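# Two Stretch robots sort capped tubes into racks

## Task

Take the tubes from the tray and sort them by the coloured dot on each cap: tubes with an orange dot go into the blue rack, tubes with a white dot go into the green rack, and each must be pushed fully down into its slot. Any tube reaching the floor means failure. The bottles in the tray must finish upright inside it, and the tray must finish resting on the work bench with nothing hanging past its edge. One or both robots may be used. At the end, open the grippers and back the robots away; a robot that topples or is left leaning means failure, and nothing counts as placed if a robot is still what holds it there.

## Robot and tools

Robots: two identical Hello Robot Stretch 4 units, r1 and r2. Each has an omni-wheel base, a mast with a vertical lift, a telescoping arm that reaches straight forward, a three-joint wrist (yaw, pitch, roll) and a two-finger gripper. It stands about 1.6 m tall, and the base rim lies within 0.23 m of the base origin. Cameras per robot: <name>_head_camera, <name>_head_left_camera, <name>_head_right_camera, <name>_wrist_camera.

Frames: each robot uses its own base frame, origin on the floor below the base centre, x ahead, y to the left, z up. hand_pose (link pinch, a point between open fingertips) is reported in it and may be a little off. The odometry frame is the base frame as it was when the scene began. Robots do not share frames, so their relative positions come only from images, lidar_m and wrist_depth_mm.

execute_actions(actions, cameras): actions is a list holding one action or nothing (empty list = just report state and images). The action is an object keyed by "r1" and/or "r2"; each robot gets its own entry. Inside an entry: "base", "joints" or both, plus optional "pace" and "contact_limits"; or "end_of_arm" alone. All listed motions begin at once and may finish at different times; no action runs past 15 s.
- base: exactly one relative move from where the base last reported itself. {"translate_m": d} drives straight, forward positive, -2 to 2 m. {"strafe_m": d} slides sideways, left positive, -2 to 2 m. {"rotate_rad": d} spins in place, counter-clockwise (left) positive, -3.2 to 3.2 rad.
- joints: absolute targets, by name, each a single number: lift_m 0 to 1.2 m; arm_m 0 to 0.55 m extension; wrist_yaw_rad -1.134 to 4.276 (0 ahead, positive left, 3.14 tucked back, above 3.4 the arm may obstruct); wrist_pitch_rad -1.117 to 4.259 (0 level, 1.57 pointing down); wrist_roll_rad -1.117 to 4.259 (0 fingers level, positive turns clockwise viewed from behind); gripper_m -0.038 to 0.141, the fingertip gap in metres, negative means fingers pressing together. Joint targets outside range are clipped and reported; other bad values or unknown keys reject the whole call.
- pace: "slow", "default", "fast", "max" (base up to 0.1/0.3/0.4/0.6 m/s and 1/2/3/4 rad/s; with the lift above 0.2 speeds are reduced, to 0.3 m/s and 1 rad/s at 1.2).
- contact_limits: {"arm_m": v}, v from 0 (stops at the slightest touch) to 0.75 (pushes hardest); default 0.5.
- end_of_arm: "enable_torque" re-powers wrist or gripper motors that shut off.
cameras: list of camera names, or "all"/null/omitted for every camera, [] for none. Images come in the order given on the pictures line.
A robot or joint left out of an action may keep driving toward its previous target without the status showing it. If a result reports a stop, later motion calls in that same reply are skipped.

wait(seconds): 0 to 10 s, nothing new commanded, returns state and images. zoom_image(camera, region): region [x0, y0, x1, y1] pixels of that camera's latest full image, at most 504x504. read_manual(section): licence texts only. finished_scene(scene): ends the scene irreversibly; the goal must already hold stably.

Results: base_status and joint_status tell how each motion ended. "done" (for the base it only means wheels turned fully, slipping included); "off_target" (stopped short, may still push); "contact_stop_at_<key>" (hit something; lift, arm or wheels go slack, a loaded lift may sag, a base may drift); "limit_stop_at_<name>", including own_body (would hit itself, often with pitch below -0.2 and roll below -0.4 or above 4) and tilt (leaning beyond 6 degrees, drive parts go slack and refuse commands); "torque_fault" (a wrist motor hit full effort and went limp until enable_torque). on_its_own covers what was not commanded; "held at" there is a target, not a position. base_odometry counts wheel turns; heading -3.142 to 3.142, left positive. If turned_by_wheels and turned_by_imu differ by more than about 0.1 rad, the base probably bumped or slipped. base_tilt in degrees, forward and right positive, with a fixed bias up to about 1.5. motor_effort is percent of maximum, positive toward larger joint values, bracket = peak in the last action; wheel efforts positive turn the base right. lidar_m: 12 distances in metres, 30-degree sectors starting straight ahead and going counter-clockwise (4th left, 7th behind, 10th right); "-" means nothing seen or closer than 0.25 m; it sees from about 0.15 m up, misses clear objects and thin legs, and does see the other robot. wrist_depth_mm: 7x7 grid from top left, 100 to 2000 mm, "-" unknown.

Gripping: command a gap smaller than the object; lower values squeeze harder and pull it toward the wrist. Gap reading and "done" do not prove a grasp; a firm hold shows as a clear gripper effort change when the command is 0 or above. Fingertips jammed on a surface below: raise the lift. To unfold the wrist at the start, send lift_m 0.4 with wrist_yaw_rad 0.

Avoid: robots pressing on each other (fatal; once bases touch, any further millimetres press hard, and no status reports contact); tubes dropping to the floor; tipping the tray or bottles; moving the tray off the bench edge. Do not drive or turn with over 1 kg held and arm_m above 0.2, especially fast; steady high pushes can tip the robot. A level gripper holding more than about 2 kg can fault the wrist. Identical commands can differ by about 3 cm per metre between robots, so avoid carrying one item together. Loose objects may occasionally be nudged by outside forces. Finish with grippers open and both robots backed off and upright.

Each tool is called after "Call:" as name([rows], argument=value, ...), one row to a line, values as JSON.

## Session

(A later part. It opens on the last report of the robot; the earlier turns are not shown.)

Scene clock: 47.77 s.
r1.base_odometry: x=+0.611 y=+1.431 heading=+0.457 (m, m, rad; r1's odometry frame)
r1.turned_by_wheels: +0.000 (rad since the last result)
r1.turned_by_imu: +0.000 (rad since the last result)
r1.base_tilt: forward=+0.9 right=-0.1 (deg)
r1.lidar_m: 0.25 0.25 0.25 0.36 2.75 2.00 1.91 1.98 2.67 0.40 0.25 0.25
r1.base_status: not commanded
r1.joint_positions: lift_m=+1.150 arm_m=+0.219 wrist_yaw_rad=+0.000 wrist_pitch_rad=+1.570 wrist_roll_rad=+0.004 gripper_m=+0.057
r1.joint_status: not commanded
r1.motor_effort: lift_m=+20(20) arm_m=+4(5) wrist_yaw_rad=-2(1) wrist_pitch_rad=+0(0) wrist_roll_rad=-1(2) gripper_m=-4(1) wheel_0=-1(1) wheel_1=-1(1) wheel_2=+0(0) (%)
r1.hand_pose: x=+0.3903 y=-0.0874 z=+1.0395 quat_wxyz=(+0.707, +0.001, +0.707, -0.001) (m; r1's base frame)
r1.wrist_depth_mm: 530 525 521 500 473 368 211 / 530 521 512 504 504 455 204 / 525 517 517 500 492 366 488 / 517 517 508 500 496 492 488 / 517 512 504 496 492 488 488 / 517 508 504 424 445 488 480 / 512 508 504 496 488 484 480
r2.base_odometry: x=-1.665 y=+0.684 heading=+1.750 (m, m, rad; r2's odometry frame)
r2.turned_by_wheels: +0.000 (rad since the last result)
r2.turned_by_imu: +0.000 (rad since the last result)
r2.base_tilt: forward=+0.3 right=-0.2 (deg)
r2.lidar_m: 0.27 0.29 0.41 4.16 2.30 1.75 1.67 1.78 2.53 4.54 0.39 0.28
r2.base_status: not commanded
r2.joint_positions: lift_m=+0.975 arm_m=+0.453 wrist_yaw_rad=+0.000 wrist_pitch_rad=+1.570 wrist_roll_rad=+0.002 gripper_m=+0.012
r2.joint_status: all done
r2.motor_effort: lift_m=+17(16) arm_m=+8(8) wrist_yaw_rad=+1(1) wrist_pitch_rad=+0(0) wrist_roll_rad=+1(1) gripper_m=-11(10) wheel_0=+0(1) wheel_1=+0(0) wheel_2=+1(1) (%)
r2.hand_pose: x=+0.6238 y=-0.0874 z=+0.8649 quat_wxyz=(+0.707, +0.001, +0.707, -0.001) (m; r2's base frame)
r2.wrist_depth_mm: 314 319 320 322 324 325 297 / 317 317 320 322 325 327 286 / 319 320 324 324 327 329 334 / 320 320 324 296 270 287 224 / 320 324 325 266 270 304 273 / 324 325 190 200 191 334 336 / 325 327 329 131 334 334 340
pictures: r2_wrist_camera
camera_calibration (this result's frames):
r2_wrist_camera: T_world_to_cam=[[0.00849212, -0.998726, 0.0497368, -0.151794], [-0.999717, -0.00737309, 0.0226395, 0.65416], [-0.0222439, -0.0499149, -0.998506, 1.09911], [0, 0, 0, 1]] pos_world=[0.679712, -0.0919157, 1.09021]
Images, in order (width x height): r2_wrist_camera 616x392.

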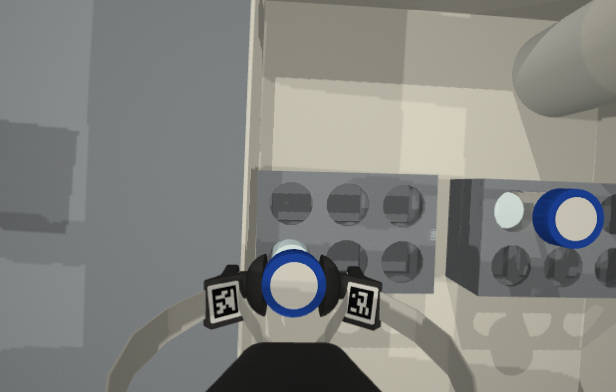

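Call:
execute_actions([
  {"r2": {"joints": {"lift_m": 1.085}, "pace": "default"}},
], cameras=["r2_wrist_camera"])

Call:
execute_actions([
  {"r2": {"base": {"strafe_m": 0.36}, "joints": {"arm_m": 0.45}, "pace": "default"}, "r1": {"base": {"strafe_m": -0.008}, "joints": {"arm_m": 0.302, "gripper_m": 0.07}, "pace": "slow"}},
], cameras=["r2_wrist_camera", "r1_wrist_camera"])

Scene clock: 50.97 s.
r1.base_odometry: x=+0.611 y=+1.431 heading=+0.457 (m, m, rad; r1's odometry frame)
r1.turned_by_wheels: +0.000 (rad since the last result)
r1.turned_by_imu: +0.000 (rad since the last result)
r1.base_tilt: forward=+0.9 right=-0.1 (deg)
r1.lidar_m: 0.25 0.25 0.25 0.35 2.73 1.98 1.91 2.00 2.68 0.40 0.25 0.25
r1.base_status: not commanded
r1.joint_positions: lift_m=+1.150 arm_m=+0.219 wrist_yaw_rad=+0.000 wrist_pitch_rad=+1.570 wrist_roll_rad=+0.004 gripper_m=+0.057
r1.joint_status: not commanded
r1.motor_effort: lift_m=+20(20) arm_m=+4(5) wrist_yaw_rad=-3(1) wrist_pitch_rad=+0(0) wrist_roll_rad=-1(2) gripper_m=-5(2) wheel_0=-1(1) wheel_1=-2(1) wheel_2=+0(0) (%)
r1.hand_pose: x=+0.3903 y=-0.0874 z=+1.0395 quat_wxyz=(+0.707, +0.001, +0.707, -0.001) (m; r1's base frame)
r1.wrist_depth_mm: 530 525 517 504 473 368 492 / 530 525 517 504 504 424 256 / 521 521 512 500 496 433 492 / 517 521 512 492 492 488 488 / 521 512 508 500 496 492 484 / 517 512 504 421 445 484 484 / 508 504 496 496 492 488 477
r2.base_odometry: x=-1.665 y=+0.684 heading=+1.750 (m, m, rad; r2's odometry frame)
r2.turned_by_wheels: +0.000 (rad since the last result)
r2.turned_by_imu: +0.000 (rad since the last result)
r2.base_tilt: forward=+0.3 right=-0.2 (deg)
r2.lidar_m: 0.26 0.29 0.43 4.17 2.34 1.75 1.69 1.80 2.52 4.57 0.40 0.29
r2.base_status: not commanded
r2.joint_positions: lift_m=+1.085 arm_m=+0.453 wrist_yaw_rad=+0.000 wrist_pitch_rad=+1.570 wrist_roll_rad=+0.002 gripper_m=+0.012
r2.joint_status: all done
r2.motor_effort: lift_m=+21(20) arm_m=+8(8) wrist_yaw_rad=+2(1) wrist_pitch_rad=+0(1) wrist_roll_rad=+1(1) gripper_m=-11(14) wheel_0=+0(0) wheel_1=+0(0) wheel_2=+1(1) (%)
r2.hand_pose: x=+0.6238 y=-0.0874 z=+0.9745 quat_wxyz=(+0.707, +0.001, +0.707, -0.001) (m; r2's base frame)
r2.wrist_depth_mm: 418 421 427 427 418 436 163 / 424 427 430 433 433 379 300 / 427 427 430 430 439 439 421 / 427 430 433 404 430 379 404 / 427 433 433 278 436 384 402 / 430 430 190 199 193 449 452 / 430 433 439 132 442 430 452
pictures: r2_wrist_camera
camera_calibration (this result's frames):
r2_wrist_camera: T_world_to_cam=[[0.00849206, -0.998726, 0.0497368, -0.157245], [-0.999717, -0.00737303, 0.0226395, 0.651681], [-0.0222439, -0.0499149, -0.998506, 1.20854], [0, 0, 0, 1]] pos_world=[0.679714, -0.0919157, 1.1998]
Images, in order (width x height): r2_wrist_camera 616x392.

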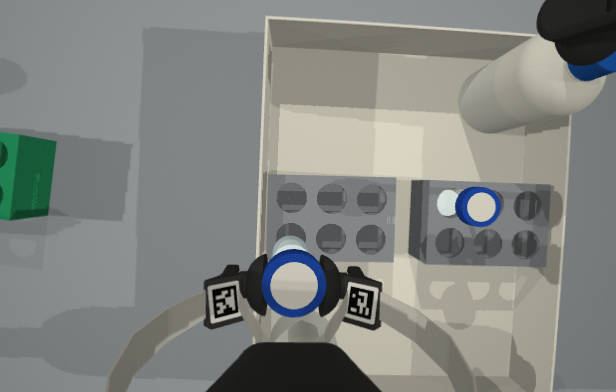

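Scene clock: 53.50 s.
r1.base_odometry: x=+0.615 y=+1.424 heading=+0.457 (m, m, rad; r1's odometry frame)
r1.turned_by_wheels: +0.000 (rad since the last result)
r1.turned_by_imu: +0.000 (rad since the last result)
r1.base_tilt: forward=+1.0 right=-0.2 (deg)
r1.lidar_m: 0.25 0.25 0.25 0.36 2.74 1.98 1.90 1.98 2.67 0.40 0.25 0.25
r1.base_status: done
r1.joint_positions: lift_m=+1.150 arm_m=+0.301 wrist_yaw_rad=+0.000 wrist_pitch_rad=+1.570 wrist_roll_rad=+0.004 gripper_m=+0.070
r1.joint_status: all done
r1.motor_effort: lift_m=+20(20) arm_m=+5(6) wrist_yaw_rad=-2(2) wrist_pitch_rad=+0(1) wrist_roll_rad=-1(2) gripper_m=-4(4) wheel_0=+4(4) wheel_1=-2(12) wheel_2=+0(2) (%)
r1.hand_pose: x=+0.4722 y=-0.0874 z=+1.0395 quat_wxyz=(+0.707, +0.001, +0.707, -0.001) (m; r1's base frame)
r1.wrist_depth_mm: 530 525 512 512 508 500 492 / 525 521 512 508 500 496 488 / 525 521 512 508 496 496 488 / 521 517 512 500 496 492 492 / 512 508 504 439 466 488 484 / 517 508 214 496 488 488 484 / 517 504 357 373 442 452 484
r2.base_odometry: x=-2.019 y=+0.620 heading=+1.750 (m, m, rad; r2's odometry frame)
r2.turned_by_wheels: +0.000 (rad since the last result)
r2.turned_by_imu: -0.001 (rad since the last result)
r2.base_tilt: forward=+0.3 right=-0.2 (deg)
r2.lidar_m: 0.28 0.29 3.94 3.81 2.30 1.73 1.67 1.78 2.52 1.03 0.43 0.30
r2.base_status: done
r2.joint_positions: lift_m=+1.085 arm_m=+0.451 wrist_yaw_rad=+0.000 wrist_pitch_rad=+1.570 wrist_roll_rad=+0.002 gripper_m=+0.012
r2.joint_status: all done
r2.motor_effort: lift_m=+21(22) arm_m=-8(7) wrist_yaw_rad=+3(0) wrist_pitch_rad=-1(1) wrist_roll_rad=+1(1) gripper_m=-12(11) wheel_0=+2(7) wheel_1=-2(5) wheel_2=+0(1) (%)
r2.hand_pose: x=+0.6225 y=-0.0874 z=+0.9745 quat_wxyz=(+0.707, +0.001, +0.707, -0.001) (m; r2's base frame)
r2.wrist_depth_mm: 1160 421 427 430 433 436 439 / 798 424 427 433 433 442 445 / 788 427 430 427 436 442 442 / 788 427 433 379 442 445 445 / 798 430 436 278 442 445 449 / 430 433 190 200 193 452 449 / 433 436 439 131 449 449 445
pictures: r1_wrist_camera, r2_wrist_camera
camera_calibration (this result's frames):
r1_wrist_camera: T_world_to_cam=[[0.0413891, -0.99892, -0.0210995, -0.0829666], [-0.998397, -0.0405328, -0.0395147, 0.575358], [0.0386168, 0.0227012, -0.998996, 1.24463], [0, 0, 0, 1]] pos_world=[0.529806, -0.0878108, 1.26437]
r2_wrist_camera: T_world_to_cam=[[0.0084576, -0.998727, 0.0497367, -0.157214], [-0.999717, -0.0073382, 0.0226463, 0.650437], [-0.0222525, -0.0499141, -0.998506, 1.20853], [0, 0, 0, 1]] pos_world=[0.678475, -0.0919177, 1.19982]
Images, in order (width x height): r1_wrist_camera 616x392, r2_wrist_camera 616x392.

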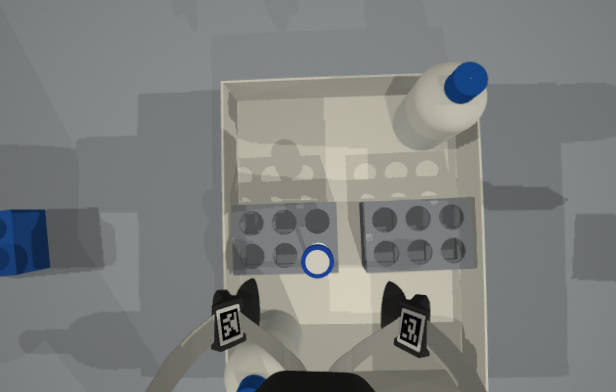

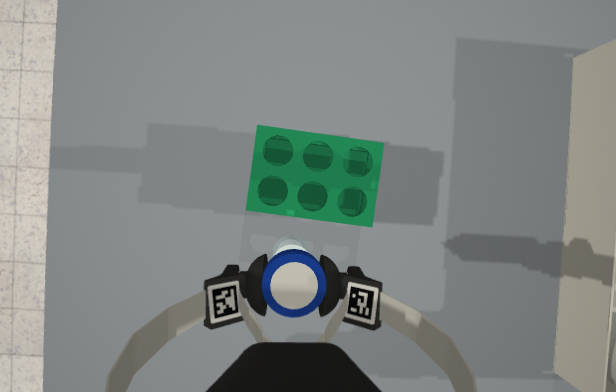

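Call:
execute_actions([
  {"r2": {"base": {"strafe_m": 0.0185}, "joints": {"arm_m": 0.499, "lift_m": 1.045}, "pace": "default"}, "r1": {"joints": {"lift_m": 1.03}, "pace": "default"}},
], cameras=["r2_wrist_camera", "r1_wrist_camera"])

Scene clock: 56.60 s.
r1.base_odometry: x=+0.615 y=+1.424 heading=+0.457 (m, m, rad; r1's odometry frame)
r1.turned_by_wheels: +0.000 (rad since the last result)
r1.turned_by_imu: +0.000 (rad since the last result)
r1.base_tilt: forward=+1.0 right=-0.2 (deg)
r1.lidar_m: 0.25 0.25 0.25 0.38 2.76 2.00 1.90 1.97 2.68 0.41 0.25 0.25
r1.base_status: not commanded
r1.joint_positions: lift_m=+1.030 arm_m=+0.301 wrist_yaw_rad=+0.000 wrist_pitch_rad=+1.570 wrist_roll_rad=+0.004 gripper_m=+0.070
r1.joint_status: all done
r1.motor_effort: lift_m=+14(19) arm_m=+5(5) wrist_yaw_rad=-2(1) wrist_pitch_rad=+0(0) wrist_roll_rad=-2(1) gripper_m=-3(3) wheel_0=+4(4) wheel_1=-2(2) wheel_2=+0(0) (%)
r1.hand_pose: x=+0.4722 y=-0.0874 z=+0.9200 quat_wxyz=(+0.707, +0.001, +0.707, -0.001) (m; r1's base frame)
r1.wrist_depth_mm: 402 399 394 353 353 238 211 / 402 397 387 384 379 254 373 / 397 394 387 382 377 375 373 / 397 392 379 379 377 345 370 / 394 389 330 320 343 314 368 / 392 387 214 375 314 366 366 / 392 389 315 351 368 357 338
r2.base_odometry: x=-2.037 y=+0.617 heading=+1.750 (m, m, rad; r2's odometry frame)
r2.turned_by_wheels: +0.000 (rad since the last result)
r2.turned_by_imu: +0.000 (rad since the last result)
r2.base_tilt: forward=+0.2 right=-0.2 (deg)
r2.lidar_m: 0.29 0.31 3.93 3.79 2.30 1.73 1.67 1.77 2.51 1.05 0.43 0.29
r2.base_status: done
r2.joint_positions: lift_m=+1.045 arm_m=+0.498 wrist_yaw_rad=+0.000 wrist_pitch_rad=+1.570 wrist_roll_rad=+0.002 gripper_m=+0.012
r2.joint_status: all done
r2.motor_effort: lift_m=+17(24) arm_m=+8(9) wrist_yaw_rad=+0(1) wrist_pitch_rad=-1(1) wrist_roll_rad=+1(1) gripper_m=-12(9) wheel_0=+0(6) wheel_1=-1(7) wheel_2=+0(0) (%)
r2.hand_pose: x=+0.6687 y=-0.0874 z=+0.9349 quat_wxyz=(+0.707, +0.000, +0.707, +0.000) (m; r2's base frame)
r2.wrist_depth_mm: 384 384 387 389 394 399 402 / 741 384 389 394 397 399 404 / 750 387 392 394 397 402 407 / 387 389 394 389 397 402 407 / 389 392 394 278 397 407 410 / 392 392 191 200 193 410 413 / 394 394 399 131 407 410 413
pictures: r1_wrist_camera, r2_wrist_camera
camera_calibration (this result's frames):
r1_wrist_camera: T_world_to_cam=[[0.0413889, -0.99892, -0.0210996, -0.0854881], [-0.998397, -0.0405326, -0.0395116, 0.570645], [0.0386137, 0.0227012, -0.998996, 1.12526], [0, 0, 0, 1]] pos_world=[0.529818, -0.0878108, 1.14488]
r2_wrist_camera: T_world_to_cam=[[0.00859416, -0.998725, 0.0497361, -0.155725], [-0.999714, -0.0074717, 0.0227105, 0.697469], [-0.02231, -0.0499171, -0.998504, 1.17004], [0, 0, 0, 1]] pos_world=[0.724712, -0.0919102, 1.16019]
Images, in order (width x height): r1_wrist_camera 616x392, r2_wrist_camera 616x392.

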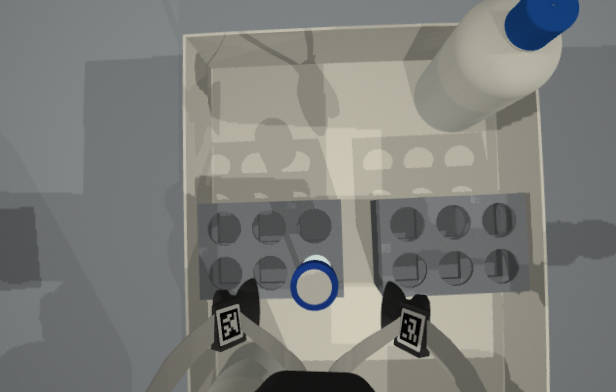

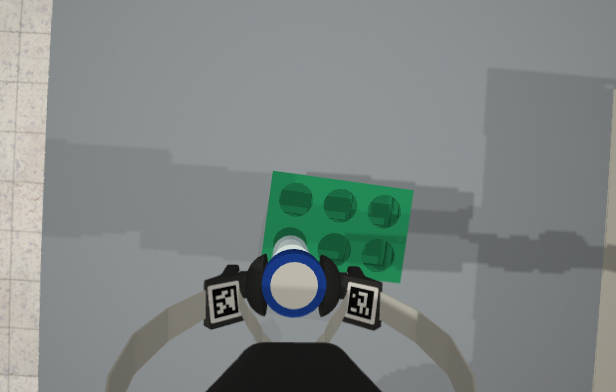

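Call:
zoom_image(camera="r2_wrist_camera", region=[220, 160, 430, 320])

Region (220, 160, 430, 320) of r2_wrist_camera's 616x392 image, scaled by 2.400; it fills the top 384 rows of this view, and the rest is white.

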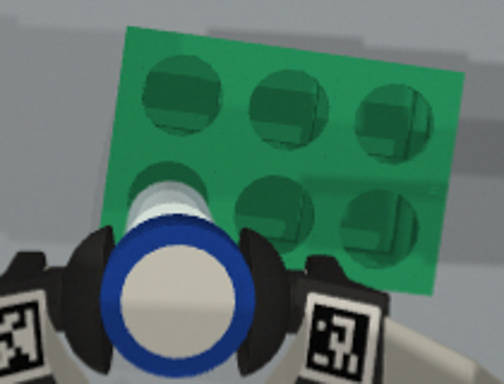

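Call:
execute_actions([
  {"r2": {"joints": {"lift_m": 0.98}, "pace": "slow"}, "r1": {"base": {"strafe_m": 0.004}, "joints": {"lift_m": 0.975}, "pace": "default"}},
], cameras=["r2_wrist_camera", "r1_wrist_camera"])

Scene clock: 60.90 s.
r1.base_odometry: x=+0.613 y=+1.428 heading=+0.457 (m, m, rad; r1's odometry frame)
r1.turned_by_wheels: +0.000 (rad since the last result)
r1.turned_by_imu: -0.001 (rad since the last result)
r1.base_tilt: forward=+1.0 right=-0.2 (deg)
r1.lidar_m: 0.25 0.25 0.25 0.36 2.74 1.99 1.90 1.98 2.69 0.40 0.25 0.25
r1.base_status: done
r1.joint_positions: lift_m=+0.975 arm_m=+0.301 wrist_yaw_rad=+0.000 wrist_pitch_rad=+1.570 wrist_roll_rad=+0.004 gripper_m=+0.070
r1.joint_status: all done
r1.motor_effort: lift_m=+14(13) arm_m=+5(5) wrist_yaw_rad=+1(1) wrist_pitch_rad=+0(0) wrist_roll_rad=-2(2) gripper_m=-4(1) wheel_0=+0(5) wheel_1=-1(9) wheel_2=+0(1) (%)
r1.hand_pose: x=+0.4723 y=-0.0874 z=+0.8650 quat_wxyz=(+0.707, +0.001, +0.707, -0.001) (m; r1's base frame)
r1.wrist_depth_mm: 343 342 300 306 309 224 185 / 340 340 332 327 325 260 260 / 338 336 330 327 324 320 285 / 338 334 322 324 322 294 273 / 336 330 266 265 315 259 256 / 336 330 214 202 258 287 264 / 332 330 301 319 315 312 291
r2.base_odometry: x=-2.037 y=+0.617 heading=+1.750 (m, m, rad; r2's odometry frame)
r2.turned_by_wheels: +0.000 (rad since the last result)
r2.turned_by_imu: +0.000 (rad since the last result)
r2.base_tilt: forward=+0.2 right=-0.2 (deg)
r2.lidar_m: 0.29 0.31 3.92 3.79 2.32 1.73 1.68 1.79 2.51 1.02 0.43 0.31
r2.base_status: not commanded
r2.joint_positions: lift_m=+0.980 arm_m=+0.498 wrist_yaw_rad=+0.000 wrist_pitch_rad=+1.570 wrist_roll_rad=+0.002 gripper_m=+0.012
r2.joint_status: all done
r2.motor_effort: lift_m=+16(15) arm_m=+8(8) wrist_yaw_rad=+1(1) wrist_pitch_rad=-1(0) wrist_roll_rad=+1(1) gripper_m=-12(11) wheel_0=+0(0) wheel_1=-1(1) wheel_2=+1(0) (%)
r2.hand_pose: x=+0.6687 y=-0.0874 z=+0.8699 quat_wxyz=(+0.707, +0.000, +0.707, +0.000) (m; r2's base frame)
r2.wrist_depth_mm: 319 322 324 327 330 334 336 / 320 322 327 330 332 336 336 / 324 325 327 330 334 336 338 / 324 327 329 306 327 338 342 / 327 329 330 272 277 340 343 / 329 332 190 199 191 340 345 / 329 330 332 132 342 343 343
pictures: r1_wrist_camera, r2_wrist_camera
camera_calibration (this result's frames):
r1_wrist_camera: T_world_to_cam=[[0.0413887, -0.99892, -0.0210999, -0.0866487], [-0.998397, -0.0405326, -0.0395047, 0.568482], [0.0386068, 0.0227011, -0.998997, 1.07033], [0, 0, 0, 1]] pos_world=[0.529835, -0.0878108, 1.08989]
r2_wrist_camera: T_world_to_cam=[[0.00859403, -0.998725, 0.0497362, -0.152494], [-0.999714, -0.00747157, 0.0227104, 0.698946], [-0.0223099, -0.0499171, -0.998504, 1.10517], [0, 0, 0, 1]] pos_world=[0.724713, -0.0919102, 1.09523]
Images, in order (width x height): r1_wrist_camera 616x392, r2_wrist_camera 616x392.

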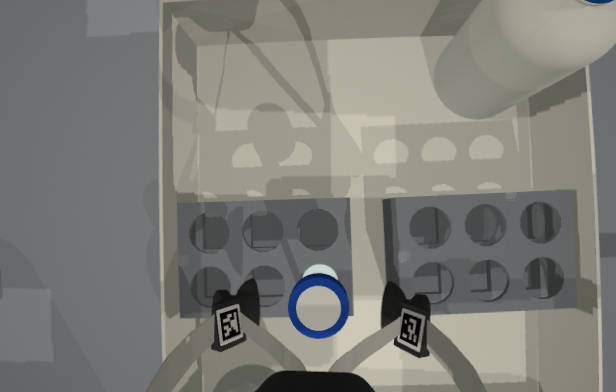

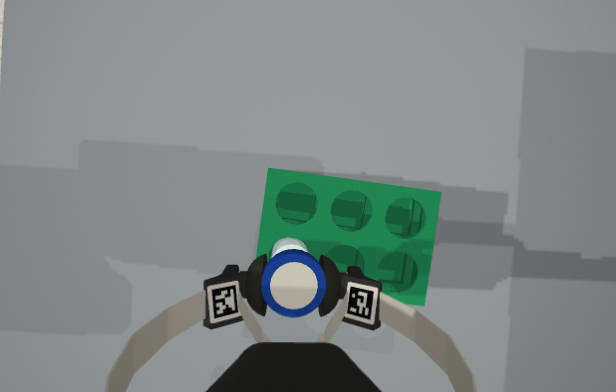

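Call:
execute_actions([
  {"r2": {"joints": {"lift_m": 0.972}, "pace": "slow"}, "r1": {"joints": {"gripper_m": 0.012}, "pace": "default"}},
], cameras=["r1_wrist_camera"])

Call:
execute_actions([
  {"r2": {"joints": {"gripper_m": 0.065}, "pace": "default"}, "r1": {"joints": {"lift_m": 1.085}, "pace": "default"}},
], cameras=["r1_wrist_camera", "r2_wrist_camera"])

Scene clock: 63.90 s.
r1.base_odometry: x=+0.613 y=+1.428 heading=+0.457 (m, m, rad; r1's odometry frame)
r1.turned_by_wheels: +0.000 (rad since the last result)
r1.turned_by_imu: +0.000 (rad since the last result)
r1.base_tilt: forward=+0.9 right=-0.2 (deg)
r1.lidar_m: 0.25 0.25 0.25 0.37 2.71 1.98 1.89 1.97 2.66 0.40 0.25 0.25
r1.base_status: not commanded
r1.joint_positions: lift_m=+0.975 arm_m=+0.301 wrist_yaw_rad=+0.000 wrist_pitch_rad=+1.570 wrist_roll_rad=+0.004 gripper_m=+0.012
r1.joint_status: all done
r1.motor_effort: lift_m=+14(14) arm_m=+5(5) wrist_yaw_rad=-2(2) wrist_pitch_rad=-1(1) wrist_roll_rad=-2(1) gripper_m=-8(11) wheel_0=+0(0) wheel_1=+0(0) wheel_2=+0(0) (%)
r1.hand_pose: x=+0.4723 y=-0.0874 z=+0.8650 quat_wxyz=(+0.707, +0.001, +0.707, -0.001) (m; r1's base frame)
r1.wrist_depth_mm: 343 342 300 306 310 224 185 / 342 340 330 329 325 260 262 / 340 336 330 327 324 320 287 / 342 336 322 324 324 296 273 / 338 332 267 264 314 259 257 / 334 332 266 194 258 287 266 / 332 327 282 319 315 310 291
r2.base_odometry: x=-2.037 y=+0.617 heading=+1.750 (m, m, rad; r2's odometry frame)
r2.turned_by_wheels: +0.000 (rad since the last result)
r2.turned_by_imu: +0.000 (rad since the last result)
r2.base_tilt: forward=+0.3 right=-0.2 (deg)
r2.lidar_m: 0.28 0.29 3.91 3.79 2.30 1.71 1.67 1.76 2.50 1.04 0.41 0.30
r2.base_status: not commanded
r2.joint_positions: lift_m=+0.972 arm_m=+0.498 wrist_yaw_rad=+0.000 wrist_pitch_rad=+1.570 wrist_roll_rad=+0.002 gripper_m=+0.012
r2.joint_status: all done
r2.motor_effort: lift_m=+16(12) arm_m=+8(8) wrist_yaw_rad=+1(1) wrist_pitch_rad=+1(0) wrist_roll_rad=+1(1) gripper_m=-10(13) wheel_0=+0(0) wheel_1=-1(1) wheel_2=+0(0) (%)
r2.hand_pose: x=+0.6687 y=-0.0874 z=+0.8619 quat_wxyz=(+0.707, +0.000, +0.707, +0.000) (m; r2's base frame)
r2.wrist_depth_mm: 309 314 317 320 322 324 329 / 312 317 320 320 322 327 329 / 315 317 320 322 325 329 329 / 315 320 322 266 322 329 334 / 319 320 322 264 268 330 334 / 319 322 190 199 191 334 336 / 320 320 327 131 330 336 338
pictures: r1_wrist_camera
camera_calibration (this result's frames):
r1_wrist_camera: T_world_to_cam=[[0.041389, -0.99892, -0.0210999, -0.0866489], [-0.998397, -0.0405328, -0.0395046, 0.568483], [0.0386067, 0.0227012, -0.998997, 1.07033], [0, 0, 0, 1]] pos_world=[0.529836, -0.0878108, 1.08989]
Images, in order (width x height): r1_wrist_camera 616x392.

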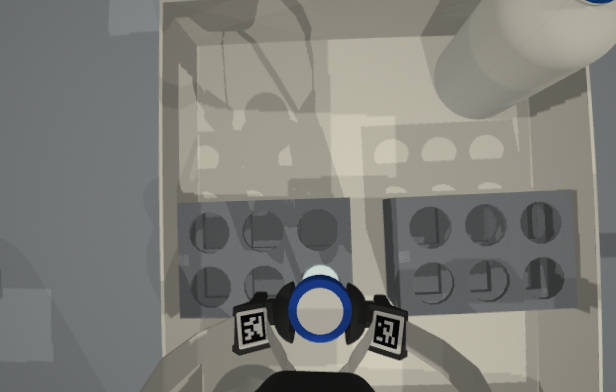

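Scene clock: 65.40 s.
r1.base_odometry: x=+0.613 y=+1.428 heading=+0.457 (m, m, rad; r1's odometry frame)
r1.turned_by_wheels: +0.000 (rad since the last result)
r1.turned_by_imu: +0.000 (rad since the last result)
r1.base_tilt: forward=+1.0 right=-0.1 (deg)
r1.lidar_m: 0.25 0.25 0.25 0.34 2.75 1.99 1.89 1.98 2.67 0.41 0.25 0.25
r1.base_status: not commanded
r1.joint_positions: lift_m=+1.085 arm_m=+0.301 wrist_yaw_rad=+0.000 wrist_pitch_rad=+1.570 wrist_roll_rad=+0.004 gripper_m=+0.012
r1.joint_status: all done
r1.motor_effort: lift_m=+21(23) arm_m=+5(5) wrist_yaw_rad=+1(1) wrist_pitch_rad=+0(1) wrist_roll_rad=-1(1) gripper_m=-9(7) wheel_0=+0(0) wheel_1=-1(0) wheel_2=+0(0) (%)
r1.hand_pose: x=+0.4723 y=-0.0874 z=+0.9744 quat_wxyz=(+0.707, +0.001, +0.707, -0.001) (m; r1's base frame)
r1.wrist_depth_mm: 459 452 449 442 439 433 433 / 455 452 439 439 415 293 427 / 459 452 442 439 433 413 427 / 455 449 439 433 433 415 424 / 449 449 430 377 397 366 424 / 445 442 392 194 424 424 418 / 445 439 301 375 424 392 421
r2.base_odometry: x=-2.037 y=+0.617 heading=+1.750 (m, m, rad; r2's odometry frame)
r2.turned_by_wheels: +0.000 (rad since the last result)
r2.turned_by_imu: +0.000 (rad since the last result)
r2.base_tilt: forward=+0.3 right=-0.2 (deg)
r2.lidar_m: 0.28 0.30 3.91 3.81 2.31 1.73 1.66 1.76 2.50 1.02 0.41 0.32
r2.base_status: not commanded
r2.joint_positions: lift_m=+0.972 arm_m=+0.498 wrist_yaw_rad=+0.000 wrist_pitch_rad=+1.570 wrist_roll_rad=+0.002 gripper_m=+0.065
r2.joint_status: all done
r2.motor_effort: lift_m=+17(16) arm_m=+8(8) wrist_yaw_rad=+2(0) wrist_pitch_rad=-1(0) wrist_roll_rad=+1(1) gripper_m=-2(15) wheel_0=+0(0) wheel_1=-1(1) wheel_2=+0(1) (%)
r2.hand_pose: x=+0.6687 y=-0.0874 z=+0.8619 quat_wxyz=(+0.707, +0.000, +0.707, +0.000) (m; r2's base frame)
r2.wrist_depth_mm: 310 315 319 319 320 324 329 / 312 317 317 324 325 327 329 / 314 317 320 324 325 329 330 / 317 319 322 265 322 330 334 / 319 320 322 266 268 330 334 / 319 320 202 267 202 334 338 / 319 324 327 131 330 338 340
pictures: r1_wrist_camera, r2_wrist_camera
camera_calibration (this result's frames):
r1_wrist_camera: T_world_to_cam=[[0.0413887, -0.99892, -0.0211, -0.0843401], [-0.998397, -0.0405326, -0.0395037, 0.572807], [0.0386058, 0.0227012, -0.998997, 1.17964], [0, 0, 0, 1]] pos_world=[0.529838, -0.0878108, 1.1993]
r2_wrist_camera: T_world_to_cam=[[0.00859393, -0.998725, 0.0497361, -0.152095], [-0.999714, -0.00747146, 0.0227105, 0.69913], [-0.02231, -0.0499171, -0.998504, 1.09717], [0, 0, 0, 1]] pos_world=[0.724715, -0.0919102, 1.08721]
Images, in order (width x height): r1_wrist_camera 616x392, r2_wrist_camera 616x392.

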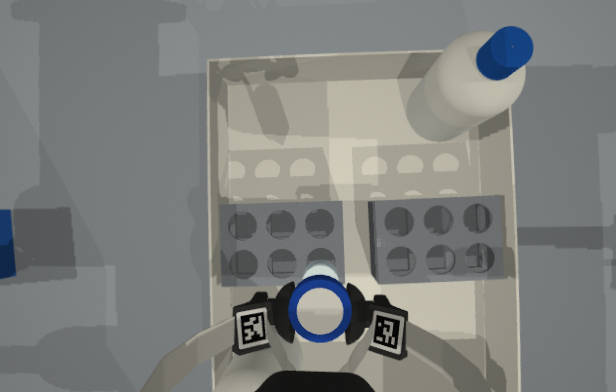

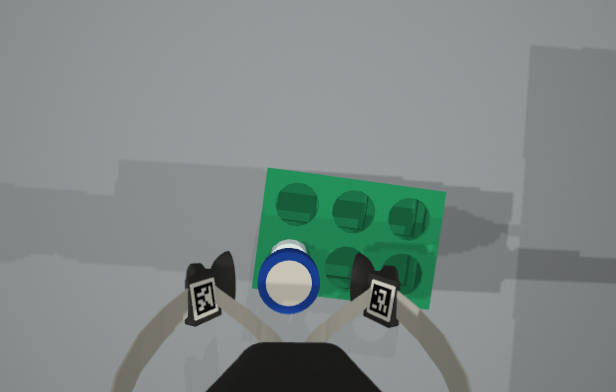

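Call:
execute_actions([
  {"r2": {"joints": {"lift_m": 1.1, "arm_m": 0.0}, "pace": "max"}, "r1": {"base": {"strafe_m": -0.45}, "joints": {"arm_m": 0.28}, "pace": "default"}},
], cameras=["r1_wrist_camera", "r2_head_camera"])

Scene clock: 70.03 s.
r1.base_odometry: x=+0.812 y=+1.024 heading=+0.457 (m, m, rad; r1's odometry frame)
r1.turned_by_wheels: +0.000 (rad since the last result)
r1.turned_by_imu: +0.000 (rad since the last result)
r1.base_tilt: forward=+1.0 right=-0.1 (deg)
r1.lidar_m: 0.25 0.25 0.25 0.38 2.69 1.98 1.88 1.98 2.66 0.42 0.25 0.25
r1.base_status: done
r1.joint_positions: lift_m=+1.085 arm_m=+0.281 wrist_yaw_rad=+0.000 wrist_pitch_rad=+1.570 wrist_roll_rad=+0.004 gripper_m=+0.012
r1.joint_status: all done
r1.motor_effort: lift_m=+21(21) arm_m=-5(5) wrist_yaw_rad=+0(2) wrist_pitch_rad=+0(1) wrist_roll_rad=-1(2) gripper_m=-11(8) wheel_0=+0(12) wheel_1=+0(12) wheel_2=+0(4) (%)
r1.hand_pose: x=+0.4520 y=-0.0874 z=+0.9745 quat_wxyz=(+0.707, +0.001, +0.707, -0.001) (m; r1's base frame)
r1.wrist_depth_mm: 459 455 449 449 439 439 430 / 368 452 449 445 439 433 427 / 452 449 445 439 433 433 430 / 387 445 445 439 433 430 424 / 418 442 442 430 373 427 424 / 445 442 439 193 424 424 421 / 442 439 436 430 427 421 418
r2.base_odometry: x=-2.037 y=+0.617 heading=+1.750 (m, m, rad; r2's odometry frame)
r2.turned_by_wheels: +0.000 (rad since the last result)
r2.turned_by_imu: +0.000 (rad since the last result)
r2.base_tilt: forward=+0.2 right=-0.2 (deg)
r2.lidar_m: 0.30 0.31 3.91 3.79 2.28 1.72 1.67 1.80 2.52 1.04 0.43 0.31
r2.base_status: not commanded
r2.joint_positions: lift_m=+1.100 arm_m=+0.003 wrist_yaw_rad=+0.000 wrist_pitch_rad=+1.570 wrist_roll_rad=+0.002 gripper_m=+0.065
r2.joint_status: all done
joint sent to its limit — the command would take r2.arm_m past its lower limit, so that joint was sent only as far as its limit.
r2.motor_effort: lift_m=+20(25) arm_m=-8(8) wrist_yaw_rad=+2(0) wrist_pitch_rad=-2(2) wrist_roll_rad=+1(1) gripper_m=-6(3) wheel_0=+0(0) wheel_1=-1(1) wheel_2=+1(1) (%)
r2.hand_pose: x=+0.1738 y=-0.0874 z=+0.9896 quat_wxyz=(+0.707, +0.001, +0.707, -0.001) (m; r2's base frame)
r2.wrist_depth_mm: 1160 436 442 449 452 455 455 / 1160 439 445 452 455 459 462 / 1182 1182 1025 1025 1025 466 462 / 1160 1182 1182 1205 1205 1205 1255 / 1205 1182 991 1008 1229 1229 1255 / 1182 1182 202 991 202 1255 1229 / 1205 1205 1205 131 1229 1255 1229
pictures: r1_wrist_camera, r2_head_camera
camera_calibration (this result's frames):
r1_wrist_camera: T_world_to_cam=[[0.0413246, -0.998923, -0.0211077, -0.083465], [-0.998407, -0.0404725, -0.0393173, 0.552423], [0.0384207, 0.0226988, -0.999004, 1.18055], [0, 0, 0, 1]] pos_world=[0.509634, -0.0878143, 1.19933]
Images, in order (width x height): r1_wrist_camera 616x392, r2_head_camera 420x560.

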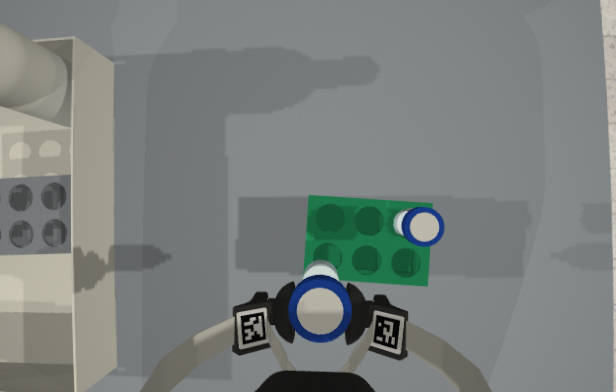

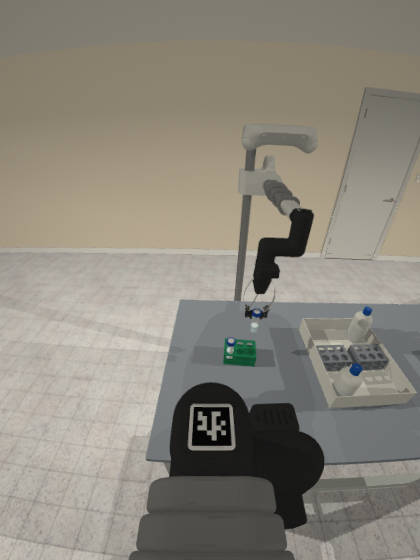

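Call:
zoom_image(camera="r1_wrist_camera", region=[260, 180, 470, 340])

Region (260, 180, 470, 340) of r1_wrist_camera's 616x392 image, scaled by 2.400; it fills the top 384 rows of this view, and the rest is white.

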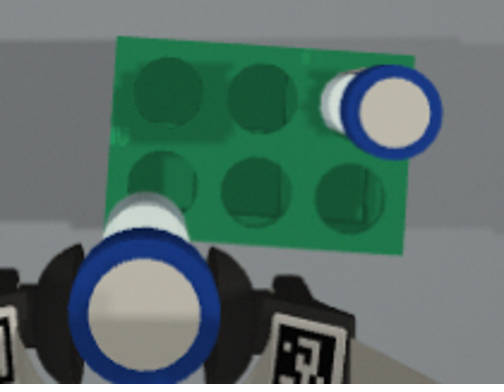

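Call:
execute_actions([
  {"r1": {"base": {"strafe_m": -0.0067}, "joints": {"arm_m": 0.288, "lift_m": 1.045}, "pace": "default"}},
], cameras=["r1_wrist_camera"])

Call:
zoom_image(camera="r1_wrist_camera", region=[260, 180, 470, 340])

Scene clock: 72.20 s.
r1.base_odometry: x=+0.815 y=+1.018 heading=+0.457 (m, m, rad; r1's odometry frame)
r1.turned_by_wheels: +0.000 (rad since the last result)
r1.turned_by_imu: +0.000 (rad since the last result)
r1.base_tilt: forward=+1.2 right=-0.1 (deg)
r1.lidar_m: 0.25 0.25 0.25 0.40 2.72 1.98 1.90 1.98 2.66 0.43 0.25 0.25
r1.base_status: done
r1.joint_positions: lift_m=+1.045 arm_m=+0.287 wrist_yaw_rad=+0.000 wrist_pitch_rad=+1.570 wrist_roll_rad=+0.004 gripper_m=+0.012
r1.joint_status: all done
r1.motor_effort: lift_m=+15(18) arm_m=+5(5) wrist_yaw_rad=-2(1) wrist_pitch_rad=-1(1) wrist_roll_rad=-2(3) gripper_m=-8(10) wheel_0=+1(9) wheel_1=+0(3) wheel_2=+0(6) (%)
r1.hand_pose: x=+0.4582 y=-0.0874 z=+0.9350 quat_wxyz=(+0.707, +0.001, +0.707, -0.001) (m; r1's base frame)
r1.wrist_depth_mm: 389 413 410 404 402 397 389 / 357 413 404 402 397 394 392 / 377 410 404 402 399 392 389 / 366 404 402 402 392 389 387 / 370 404 399 389 332 387 384 / 377 402 399 194 332 387 382 / 373 399 397 392 387 382 379
r2.base_odometry: x=-2.037 y=+0.617 heading=+1.750 (m, m, rad; r2's odometry frame)
r2.turned_by_wheels: +0.000 (rad since the last result)
r2.turned_by_imu: +0.000 (rad since the last result)
r2.base_tilt: forward=+0.2 right=-0.2 (deg)
r2.lidar_m: 0.27 0.30 3.90 3.79 2.30 1.73 1.67 1.78 2.50 1.01 0.43 0.31
r2.base_status: not commanded
r2.joint_positions: lift_m=+1.100 arm_m=+0.003 wrist_yaw_rad=+0.000 wrist_pitch_rad=+1.570 wrist_roll_rad=+0.002 gripper_m=+0.065
r2.joint_status: not commanded
r2.motor_effort: lift_m=+20(20) arm_m=-8(8) wrist_yaw_rad=+2(3) wrist_pitch_rad=-2(1) wrist_roll_rad=+0(0) gripper_m=-3(2) wheel_0=+0(0) wheel_1=-1(1) wheel_2=+1(1) (%)
r2.hand_pose: x=+0.1738 y=-0.0874 z=+0.9896 quat_wxyz=(+0.707, +0.001, +0.707, -0.001) (m; r2's base frame)
r2.wrist_depth_mm: 1138 439 442 445 452 455 459 / 1138 445 445 449 452 462 462 / 1182 1182 1042 1008 1042 466 462 / 1160 1182 1182 1205 1205 1229 1229 / 1205 1205 991 1008 1255 1205 1229 / 1205 1182 203 991 202 1229 1255 / 1182 1205 1182 131 1255 1255 1255
pictures: r1_wrist_camera
camera_calibration (this result's frames):
r1_wrist_camera: T_world_to_cam=[[0.0412718, -0.998925, -0.0211094, -0.0845275], [-0.998411, -0.0404206, -0.0392763, 0.556994], [0.0383808, 0.0226968, -0.999005, 1.14089], [0, 0, 0, 1]] pos_world=[0.515809, -0.0878173, 1.15985]
Images, in order (width x height): r1_wrist_camera 616x392.

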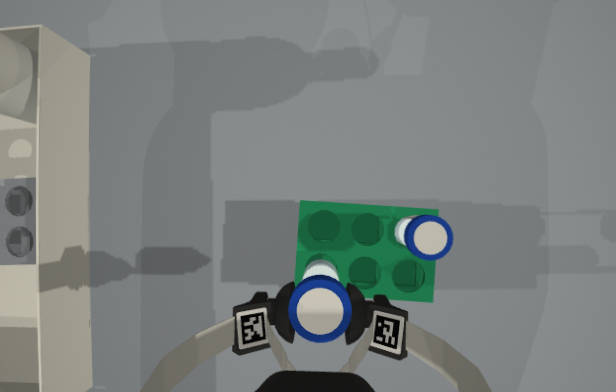

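Region (260, 180, 470, 340) of r1_wrist_camera's 616x392 image, scaled by 2.400; it fills the top 384 rows of this view, and the rest is white.

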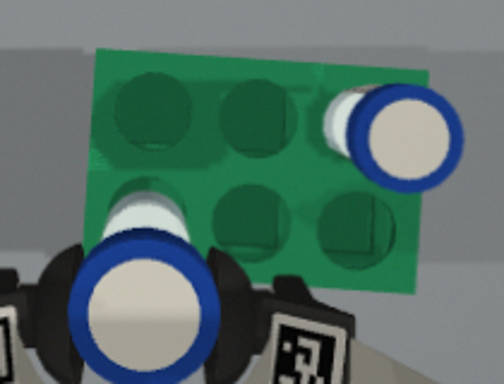

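Call:
execute_actions([
  {"r1": {"joints": {"lift_m": 0.97}, "pace": "slow"}},
], cameras=["r1_wrist_camera"])

Scene clock: 74.63 s.
r1.base_odometry: x=+0.815 y=+1.018 heading=+0.457 (m, m, rad; r1's odometry frame)
r1.turned_by_wheels: +0.000 (rad since the last result)
r1.turned_by_imu: +0.000 (rad since the last result)
r1.base_tilt: forward=+1.1 right=-0.1 (deg)
r1.lidar_m: 0.25 0.25 0.25 0.39 2.72 2.00 1.89 1.97 2.68 0.42 0.25 0.25
r1.base_status: not commanded
r1.joint_positions: lift_m=+0.970 arm_m=+0.287 wrist_yaw_rad=+0.000 wrist_pitch_rad=+1.570 wrist_roll_rad=+0.004 gripper_m=+0.012
r1.joint_status: all done
r1.motor_effort: lift_m=+14(13) arm_m=+5(5) wrist_yaw_rad=+0(1) wrist_pitch_rad=-2(0) wrist_roll_rad=-2(2) gripper_m=-10(11) wheel_0=+1(1) wheel_1=+0(0) wheel_2=+0(0) (%)
r1.hand_pose: x=+0.4582 y=-0.0874 z=+0.8600 quat_wxyz=(+0.707, +0.001, +0.707, -0.001) (m; r1's base frame)
r1.wrist_depth_mm: 336 334 332 325 325 320 317 / 336 334 329 327 324 319 315 / 334 332 329 327 322 319 314 / 330 330 327 324 317 315 312 / 330 327 325 265 259 196 310 / 327 325 324 194 255 314 309 / 327 325 320 317 314 309 307
r2.base_odometry: x=-2.037 y=+0.617 heading=+1.750 (m, m, rad; r2's odometry frame)
r2.turned_by_wheels: +0.000 (rad since the last result)
r2.turned_by_imu: +0.000 (rad since the last result)
r2.base_tilt: forward=+0.2 right=-0.2 (deg)
r2.lidar_m: 0.30 0.30 3.91 3.80 2.31 1.72 1.67 1.77 2.50 1.03 0.43 0.30
r2.base_status: not commanded
r2.joint_positions: lift_m=+1.100 arm_m=+0.003 wrist_yaw_rad=+0.000 wrist_pitch_rad=+1.570 wrist_roll_rad=+0.002 gripper_m=+0.065
r2.joint_status: not commanded
r2.motor_effort: lift_m=+20(20) arm_m=-8(8) wrist_yaw_rad=+2(2) wrist_pitch_rad=-1(2) wrist_roll_rad=+1(0) gripper_m=-3(2) wheel_0=+0(0) wheel_1=-1(1) wheel_2=+1(1) (%)
r2.hand_pose: x=+0.1738 y=-0.0874 z=+0.9896 quat_wxyz=(+0.707, +0.001, +0.707, -0.001) (m; r2's base frame)
r2.wrist_depth_mm: 1138 436 442 449 452 452 459 / 1160 442 445 452 455 459 462 / 1160 1160 1025 1025 1025 466 466 / 1182 1182 1229 1205 1229 1255 1229 / 1182 1160 991 991 1205 1229 1229 / 1182 1205 202 1008 202 1205 1255 / 1205 1229 1205 131 1205 1229 1255
pictures: r1_wrist_camera
camera_calibration (this result's frames):
r1_wrist_camera: T_world_to_cam=[[0.041272, -0.998925, -0.0211094, -0.0861104], [-0.99841, -0.0404208, -0.0392764, 0.554052], [0.0383809, 0.0226968, -0.999005, 1.06599], [0, 0, 0, 1]] pos_world=[0.515811, -0.0878173, 1.08488]
Images, in order (width x height): r1_wrist_camera 616x392.

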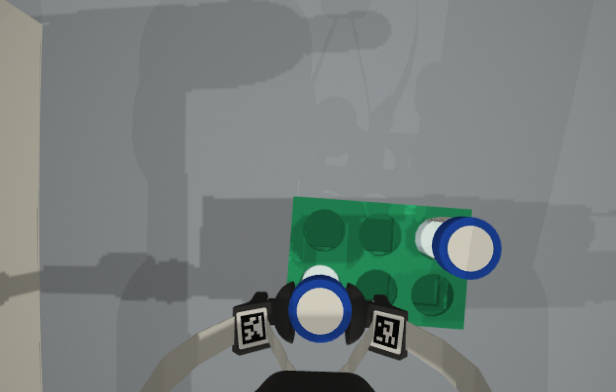

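Call:
execute_actions([
  {"r1": {"joints": {"gripper_m": 0.06}, "pace": "default"}},
], cameras=["r1_wrist_camera"])

Call:
execute_actions([
  {"r1": {"joints": {"lift_m": 1.1, "arm_m": 0.2}, "pace": "fast"}},
], cameras=["r1_wrist_camera", "r2_head_camera"])

Scene clock: 76.73 s.
r1.base_odometry: x=+0.815 y=+1.018 heading=+0.457 (m, m, rad; r1's odometry frame)
r1.turned_by_wheels: +0.000 (rad since the last result)
r1.turned_by_imu: +0.000 (rad since the last result)
r1.base_tilt: forward=+1.0 right=-0.2 (deg)
r1.lidar_m: 0.25 0.25 0.25 0.39 2.71 1.98 1.89 1.96 2.66 0.43 0.25 0.25
r1.base_status: not commanded
r1.joint_positions: lift_m=+0.970 arm_m=+0.287 wrist_yaw_rad=+0.000 wrist_pitch_rad=+1.570 wrist_roll_rad=+0.004 gripper_m=+0.060
r1.joint_status: all done
r1.motor_effort: lift_m=+14(14) arm_m=+5(5) wrist_yaw_rad=-2(1) wrist_pitch_rad=-1(1) wrist_roll_rad=-2(2) gripper_m=-5(8) wheel_0=+1(1) wheel_1=+0(0) wheel_2=+0(0) (%)
r1.hand_pose: x=+0.4582 y=-0.0874 z=+0.8600 quat_wxyz=(+0.707, +0.001, +0.707, -0.001) (m; r1's base frame)
r1.wrist_depth_mm: 340 334 332 327 325 322 319 / 336 336 329 327 322 320 317 / 334 332 327 325 320 317 314 / 332 330 327 322 319 314 314 / 329 327 324 270 259 196 310 / 327 327 322 199 257 312 309 / 329 324 320 317 314 309 309
r2.base_odometry: x=-2.037 y=+0.617 heading=+1.750 (m, m, rad; r2's odometry frame)
r2.turned_by_wheels: +0.000 (rad since the last result)
r2.turned_by_imu: +0.000 (rad since the last result)
r2.base_tilt: forward=+0.3 right=-0.2 (deg)
r2.lidar_m: 0.29 0.30 3.89 3.79 2.29 1.72 1.66 1.78 2.51 1.02 0.42 0.30
r2.base_status: not commanded
r2.joint_positions: lift_m=+1.100 arm_m=+0.003 wrist_yaw_rad=+0.000 wrist_pitch_rad=+1.570 wrist_roll_rad=+0.002 gripper_m=+0.065
r2.joint_status: not commanded
r2.motor_effort: lift_m=+20(20) arm_m=-8(8) wrist_yaw_rad=+3(1) wrist_pitch_rad=-2(2) wrist_roll_rad=+1(0) gripper_m=+0(8) wheel_0=+0(0) wheel_1=-1(1) wheel_2=+1(1) (%)
r2.hand_pose: x=+0.1738 y=-0.0874 z=+0.9896 quat_wxyz=(+0.707, +0.001, +0.707, -0.001) (m; r2's base frame)
r2.wrist_depth_mm: 1160 439 445 449 452 452 459 / 1160 442 442 445 452 455 459 / 1160 1205 1025 1025 1042 466 462 / 1182 1182 1182 1182 1205 1205 1229 / 1182 1182 991 991 1229 1255 1255 / 1182 1205 202 1025 202 1255 1255 / 1182 1205 1229 131 1229 1255 1281
pictures: r1_wrist_camera
camera_calibration (this result's frames):
r1_wrist_camera: T_world_to_cam=[[0.0412718, -0.998925, -0.0211094, -0.0861105], [-0.998411, -0.0404206, -0.0392764, 0.554054], [0.0383809, 0.0226968, -0.999005, 1.06599], [0, 0, 0, 1]] pos_world=[0.515813, -0.0878173, 1.08487]
Images, in order (width x height): r1_wrist_camera 616x392.

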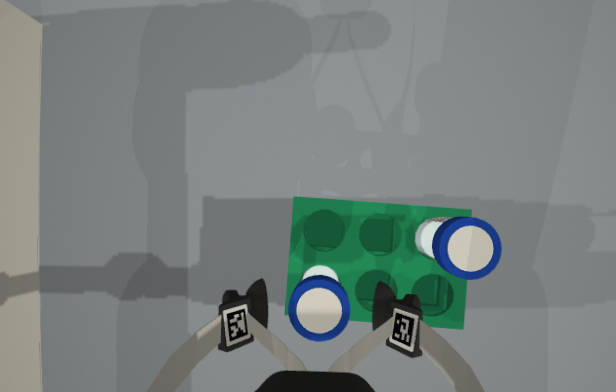

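Scene clock: 78.03 s.
r1.base_odometry: x=+0.815 y=+1.018 heading=+0.457 (m, m, rad; r1's odometry frame)
r1.turned_by_wheels: +0.000 (rad since the last result)
r1.turned_by_imu: +0.000 (rad since the last result)
r1.base_tilt: forward=+0.9 right=-0.2 (deg)
r1.lidar_m: 0.25 0.25 0.25 0.40 2.71 2.01 1.89 1.99 2.67 0.42 0.25 0.25
r1.base_status: not commanded
r1.joint_positions: lift_m=+1.100 arm_m=+0.201 wrist_yaw_rad=+0.000 wrist_pitch_rad=+1.570 wrist_roll_rad=+0.004 gripper_m=+0.060
r1.joint_status: all done
r1.motor_effort: lift_m=+20(22) arm_m=-5(7) wrist_yaw_rad=+0(1) wrist_pitch_rad=+1(1) wrist_roll_rad=-2(2) gripper_m=-2(2) wheel_0=+1(1) wheel_1=+0(0) wheel_2=+0(0) (%)
r1.hand_pose: x=+0.3719 y=-0.0874 z=+0.9895 quat_wxyz=(+0.707, +0.002, +0.707, -0.002) (m; r1's base frame)
r1.wrist_depth_mm: 397 469 466 462 459 452 445 / 473 469 462 459 452 449 445 / 410 459 459 455 392 449 442 / 462 462 455 449 442 442 439 / 462 459 455 452 445 442 439 / 462 455 452 449 442 439 436 / 462 452 452 445 442 436 430
r2.base_odometry: x=-2.037 y=+0.617 heading=+1.750 (m, m, rad; r2's odometry frame)
r2.turned_by_wheels: +0.000 (rad since the last result)
r2.turned_by_imu: +0.000 (rad since the last result)
r2.base_tilt: forward=+0.3 right=-0.2 (deg)
r2.lidar_m: 0.29 0.32 3.92 3.79 2.27 1.74 1.65 1.79 2.48 1.03 0.43 0.31
r2.base_status: not commanded
r2.joint_positions: lift_m=+1.100 arm_m=+0.003 wrist_yaw_rad=+0.000 wrist_pitch_rad=+1.570 wrist_roll_rad=+0.002 gripper_m=+0.065
r2.joint_status: not commanded
r2.motor_effort: lift_m=+20(20) arm_m=-8(8) wrist_yaw_rad=+2(1) wrist_pitch_rad=-2(2) wrist_roll_rad=+1(0) gripper_m=-3(4) wheel_0=+0(0) wheel_1=-1(1) wheel_2=+1(0) (%)
r2.hand_pose: x=+0.1738 y=-0.0874 z=+0.9896 quat_wxyz=(+0.707, +0.001, +0.707, -0.001) (m; r2's base frame)
r2.wrist_depth_mm: 1160 439 445 449 452 459 459 / 1160 439 442 445 459 459 462 / 1182 1205 1025 1008 1042 466 466 / 1182 1205 1182 1229 1229 1205 1229 / 1182 1182 1008 991 1229 1229 1255 / 1182 1205 202 991 202 1229 1229 / 1182 1205 1229 131 1229 1229 1229
pictures: r1_wrist_camera, r2_head_camera
camera_calibration (this result's frames):
r1_wrist_camera: T_world_to_cam=[[0.0410737, -0.998933, -0.0211113, -0.0797433], [-0.99842, -0.0402236, -0.0392286, 0.473007], [0.0383375, 0.0226893, -0.999007, 1.19865], [0, 0, 0, 1]] pos_world=[0.429582, -0.0878287, 1.21433]
Images, in order (width x height): r1_wrist_camera 616x392, r2_head_camera 420x560.

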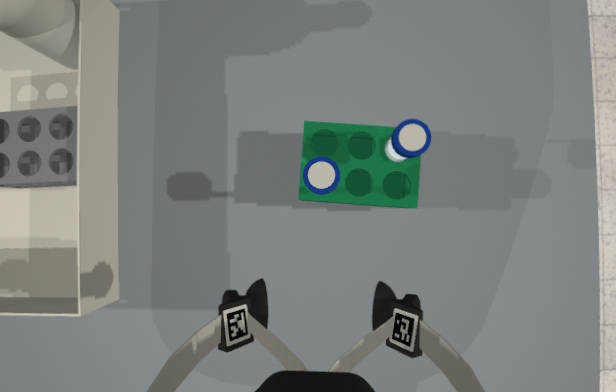

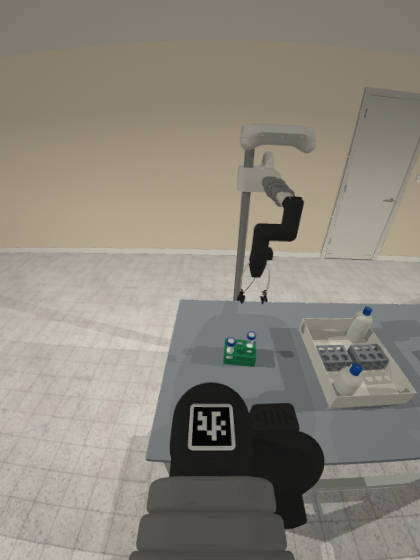

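Call:
execute_actions([
  {"r1": {"base": {"translate_m": -0.4}, "joints": {"arm_m": 0.005}, "pace": "max"}, "r2": {"base": {"translate_m": -0.2}, "pace": "max"}},
], cameras=["r1_head_camera", "r2_head_camera"])

Call:
zoom_image(camera="r2_head_camera", region=[170, 270, 420, 420])

Scene clock: 81.30 s.
r1.base_odometry: x=+0.456 y=+0.842 heading=+0.457 (m, m, rad; r1's odometry frame)
r1.turned_by_wheels: +0.000 (rad since the last result)
r1.turned_by_imu: -0.002 (rad since the last result)
r1.base_tilt: forward=+1.0 right=-0.2 (deg)
r1.lidar_m: 0.49 0.53 0.69 4.70 2.13 1.58 1.50 1.57 2.10 4.05 4.19 0.53
r1.base_status: done
r1.joint_positions: lift_m=+1.100 arm_m=+0.006 wrist_yaw_rad=+0.000 wrist_pitch_rad=+1.570 wrist_roll_rad=+0.004 gripper_m=+0.060
r1.joint_status: all done
r1.motor_effort: lift_m=+20(20) arm_m=-5(6) wrist_yaw_rad=+0(1) wrist_pitch_rad=+0(1) wrist_roll_rad=-1(2) gripper_m=-2(0) wheel_0=-3(7) wheel_1=-4(3) wheel_2=+1(13) (%)
r1.hand_pose: x=+0.1769 y=-0.0874 z=+0.9895 quat_wxyz=(+0.707, +0.002, +0.707, -0.002) (m; r1's base frame)
r1.wrist_depth_mm: 1308 1255 1281 1229 1255 683 1182 / 1281 1281 1281 1255 1229 1229 1205 / 1281 1255 1255 1255 1229 1205 1205 / 1281 1255 1255 1205 1205 1205 1182 / 1255 1255 1229 1008 1205 1205 1182 / 1229 1255 1008 1008 1008 1205 1182 / 1255 1255 1205 741 1182 1160 1182
r2.base_odometry: x=-2.002 y=+0.420 heading=+1.751 (m, m, rad; r2's odometry frame)
r2.turned_by_wheels: +0.000 (rad since the last result)
r2.turned_by_imu: +0.001 (rad since the last result)
r2.base_tilt: forward=+0.2 right=-0.2 (deg)
r2.lidar_m: 0.49 0.53 3.92 3.81 2.04 1.53 1.46 1.55 2.22 4.93 0.69 0.50
r2.base_status: done
r2.joint_positions: lift_m=+1.100 arm_m=+0.003 wrist_yaw_rad=+0.000 wrist_pitch_rad=+1.570 wrist_roll_rad=+0.002 gripper_m=+0.065
r2.joint_status: not commanded
r2.motor_effort: lift_m=+20(20) arm_m=-8(8) wrist_yaw_rad=+1(3) wrist_pitch_rad=-1(2) wrist_roll_rad=+1(0) gripper_m=-1(1) wheel_0=+1(4) wheel_1=+0(7) wheel_2=-1(8) (%)
r2.hand_pose: x=+0.1738 y=-0.0874 z=+0.9896 quat_wxyz=(+0.707, +0.001, +0.707, -0.001) (m; r2's base frame)
r2.wrist_depth_mm: 1138 1182 1182 1182 1182 1205 1205 / 1182 1182 1182 1160 1205 1205 1205 / 1160 1160 1205 1182 1205 1205 1229 / 1160 1182 1160 1205 1229 1255 1229 / 1160 1182 991 1008 1229 1205 1205 / 1182 1205 202 991 202 1229 1255 / 1182 1205 1205 131 1229 1255 1229
pictures: r1_head_camera, r2_head_camera
Images, in order (width x height): r1_head_camera 420x560, r2_head_camera 420x560.

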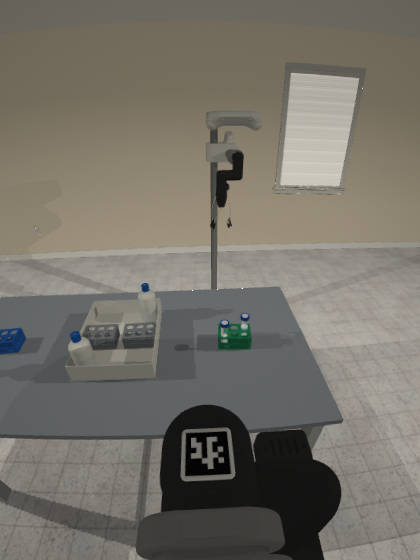

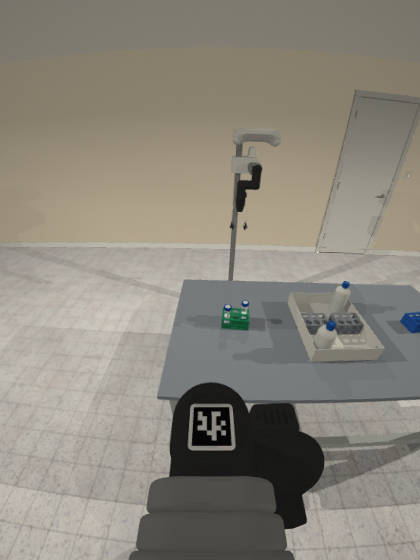

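Region (170, 270, 420, 420) of r2_head_camera's 420x560 image, scaled by 2.016, with more detail than that image has; it fills the top 302 rows of this view, and the rest is white.

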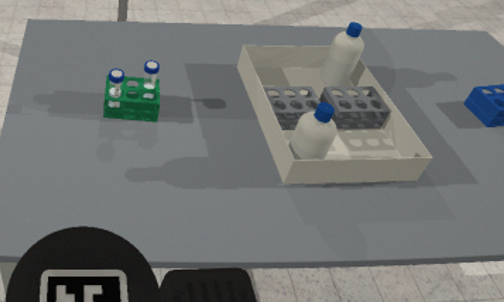

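Both white-dot tubes are seated in the green rack, the bottles are standing in the tray, and the robots are clear.

Call:
finished_scene(scene=1)

The scene is finished: the task was done.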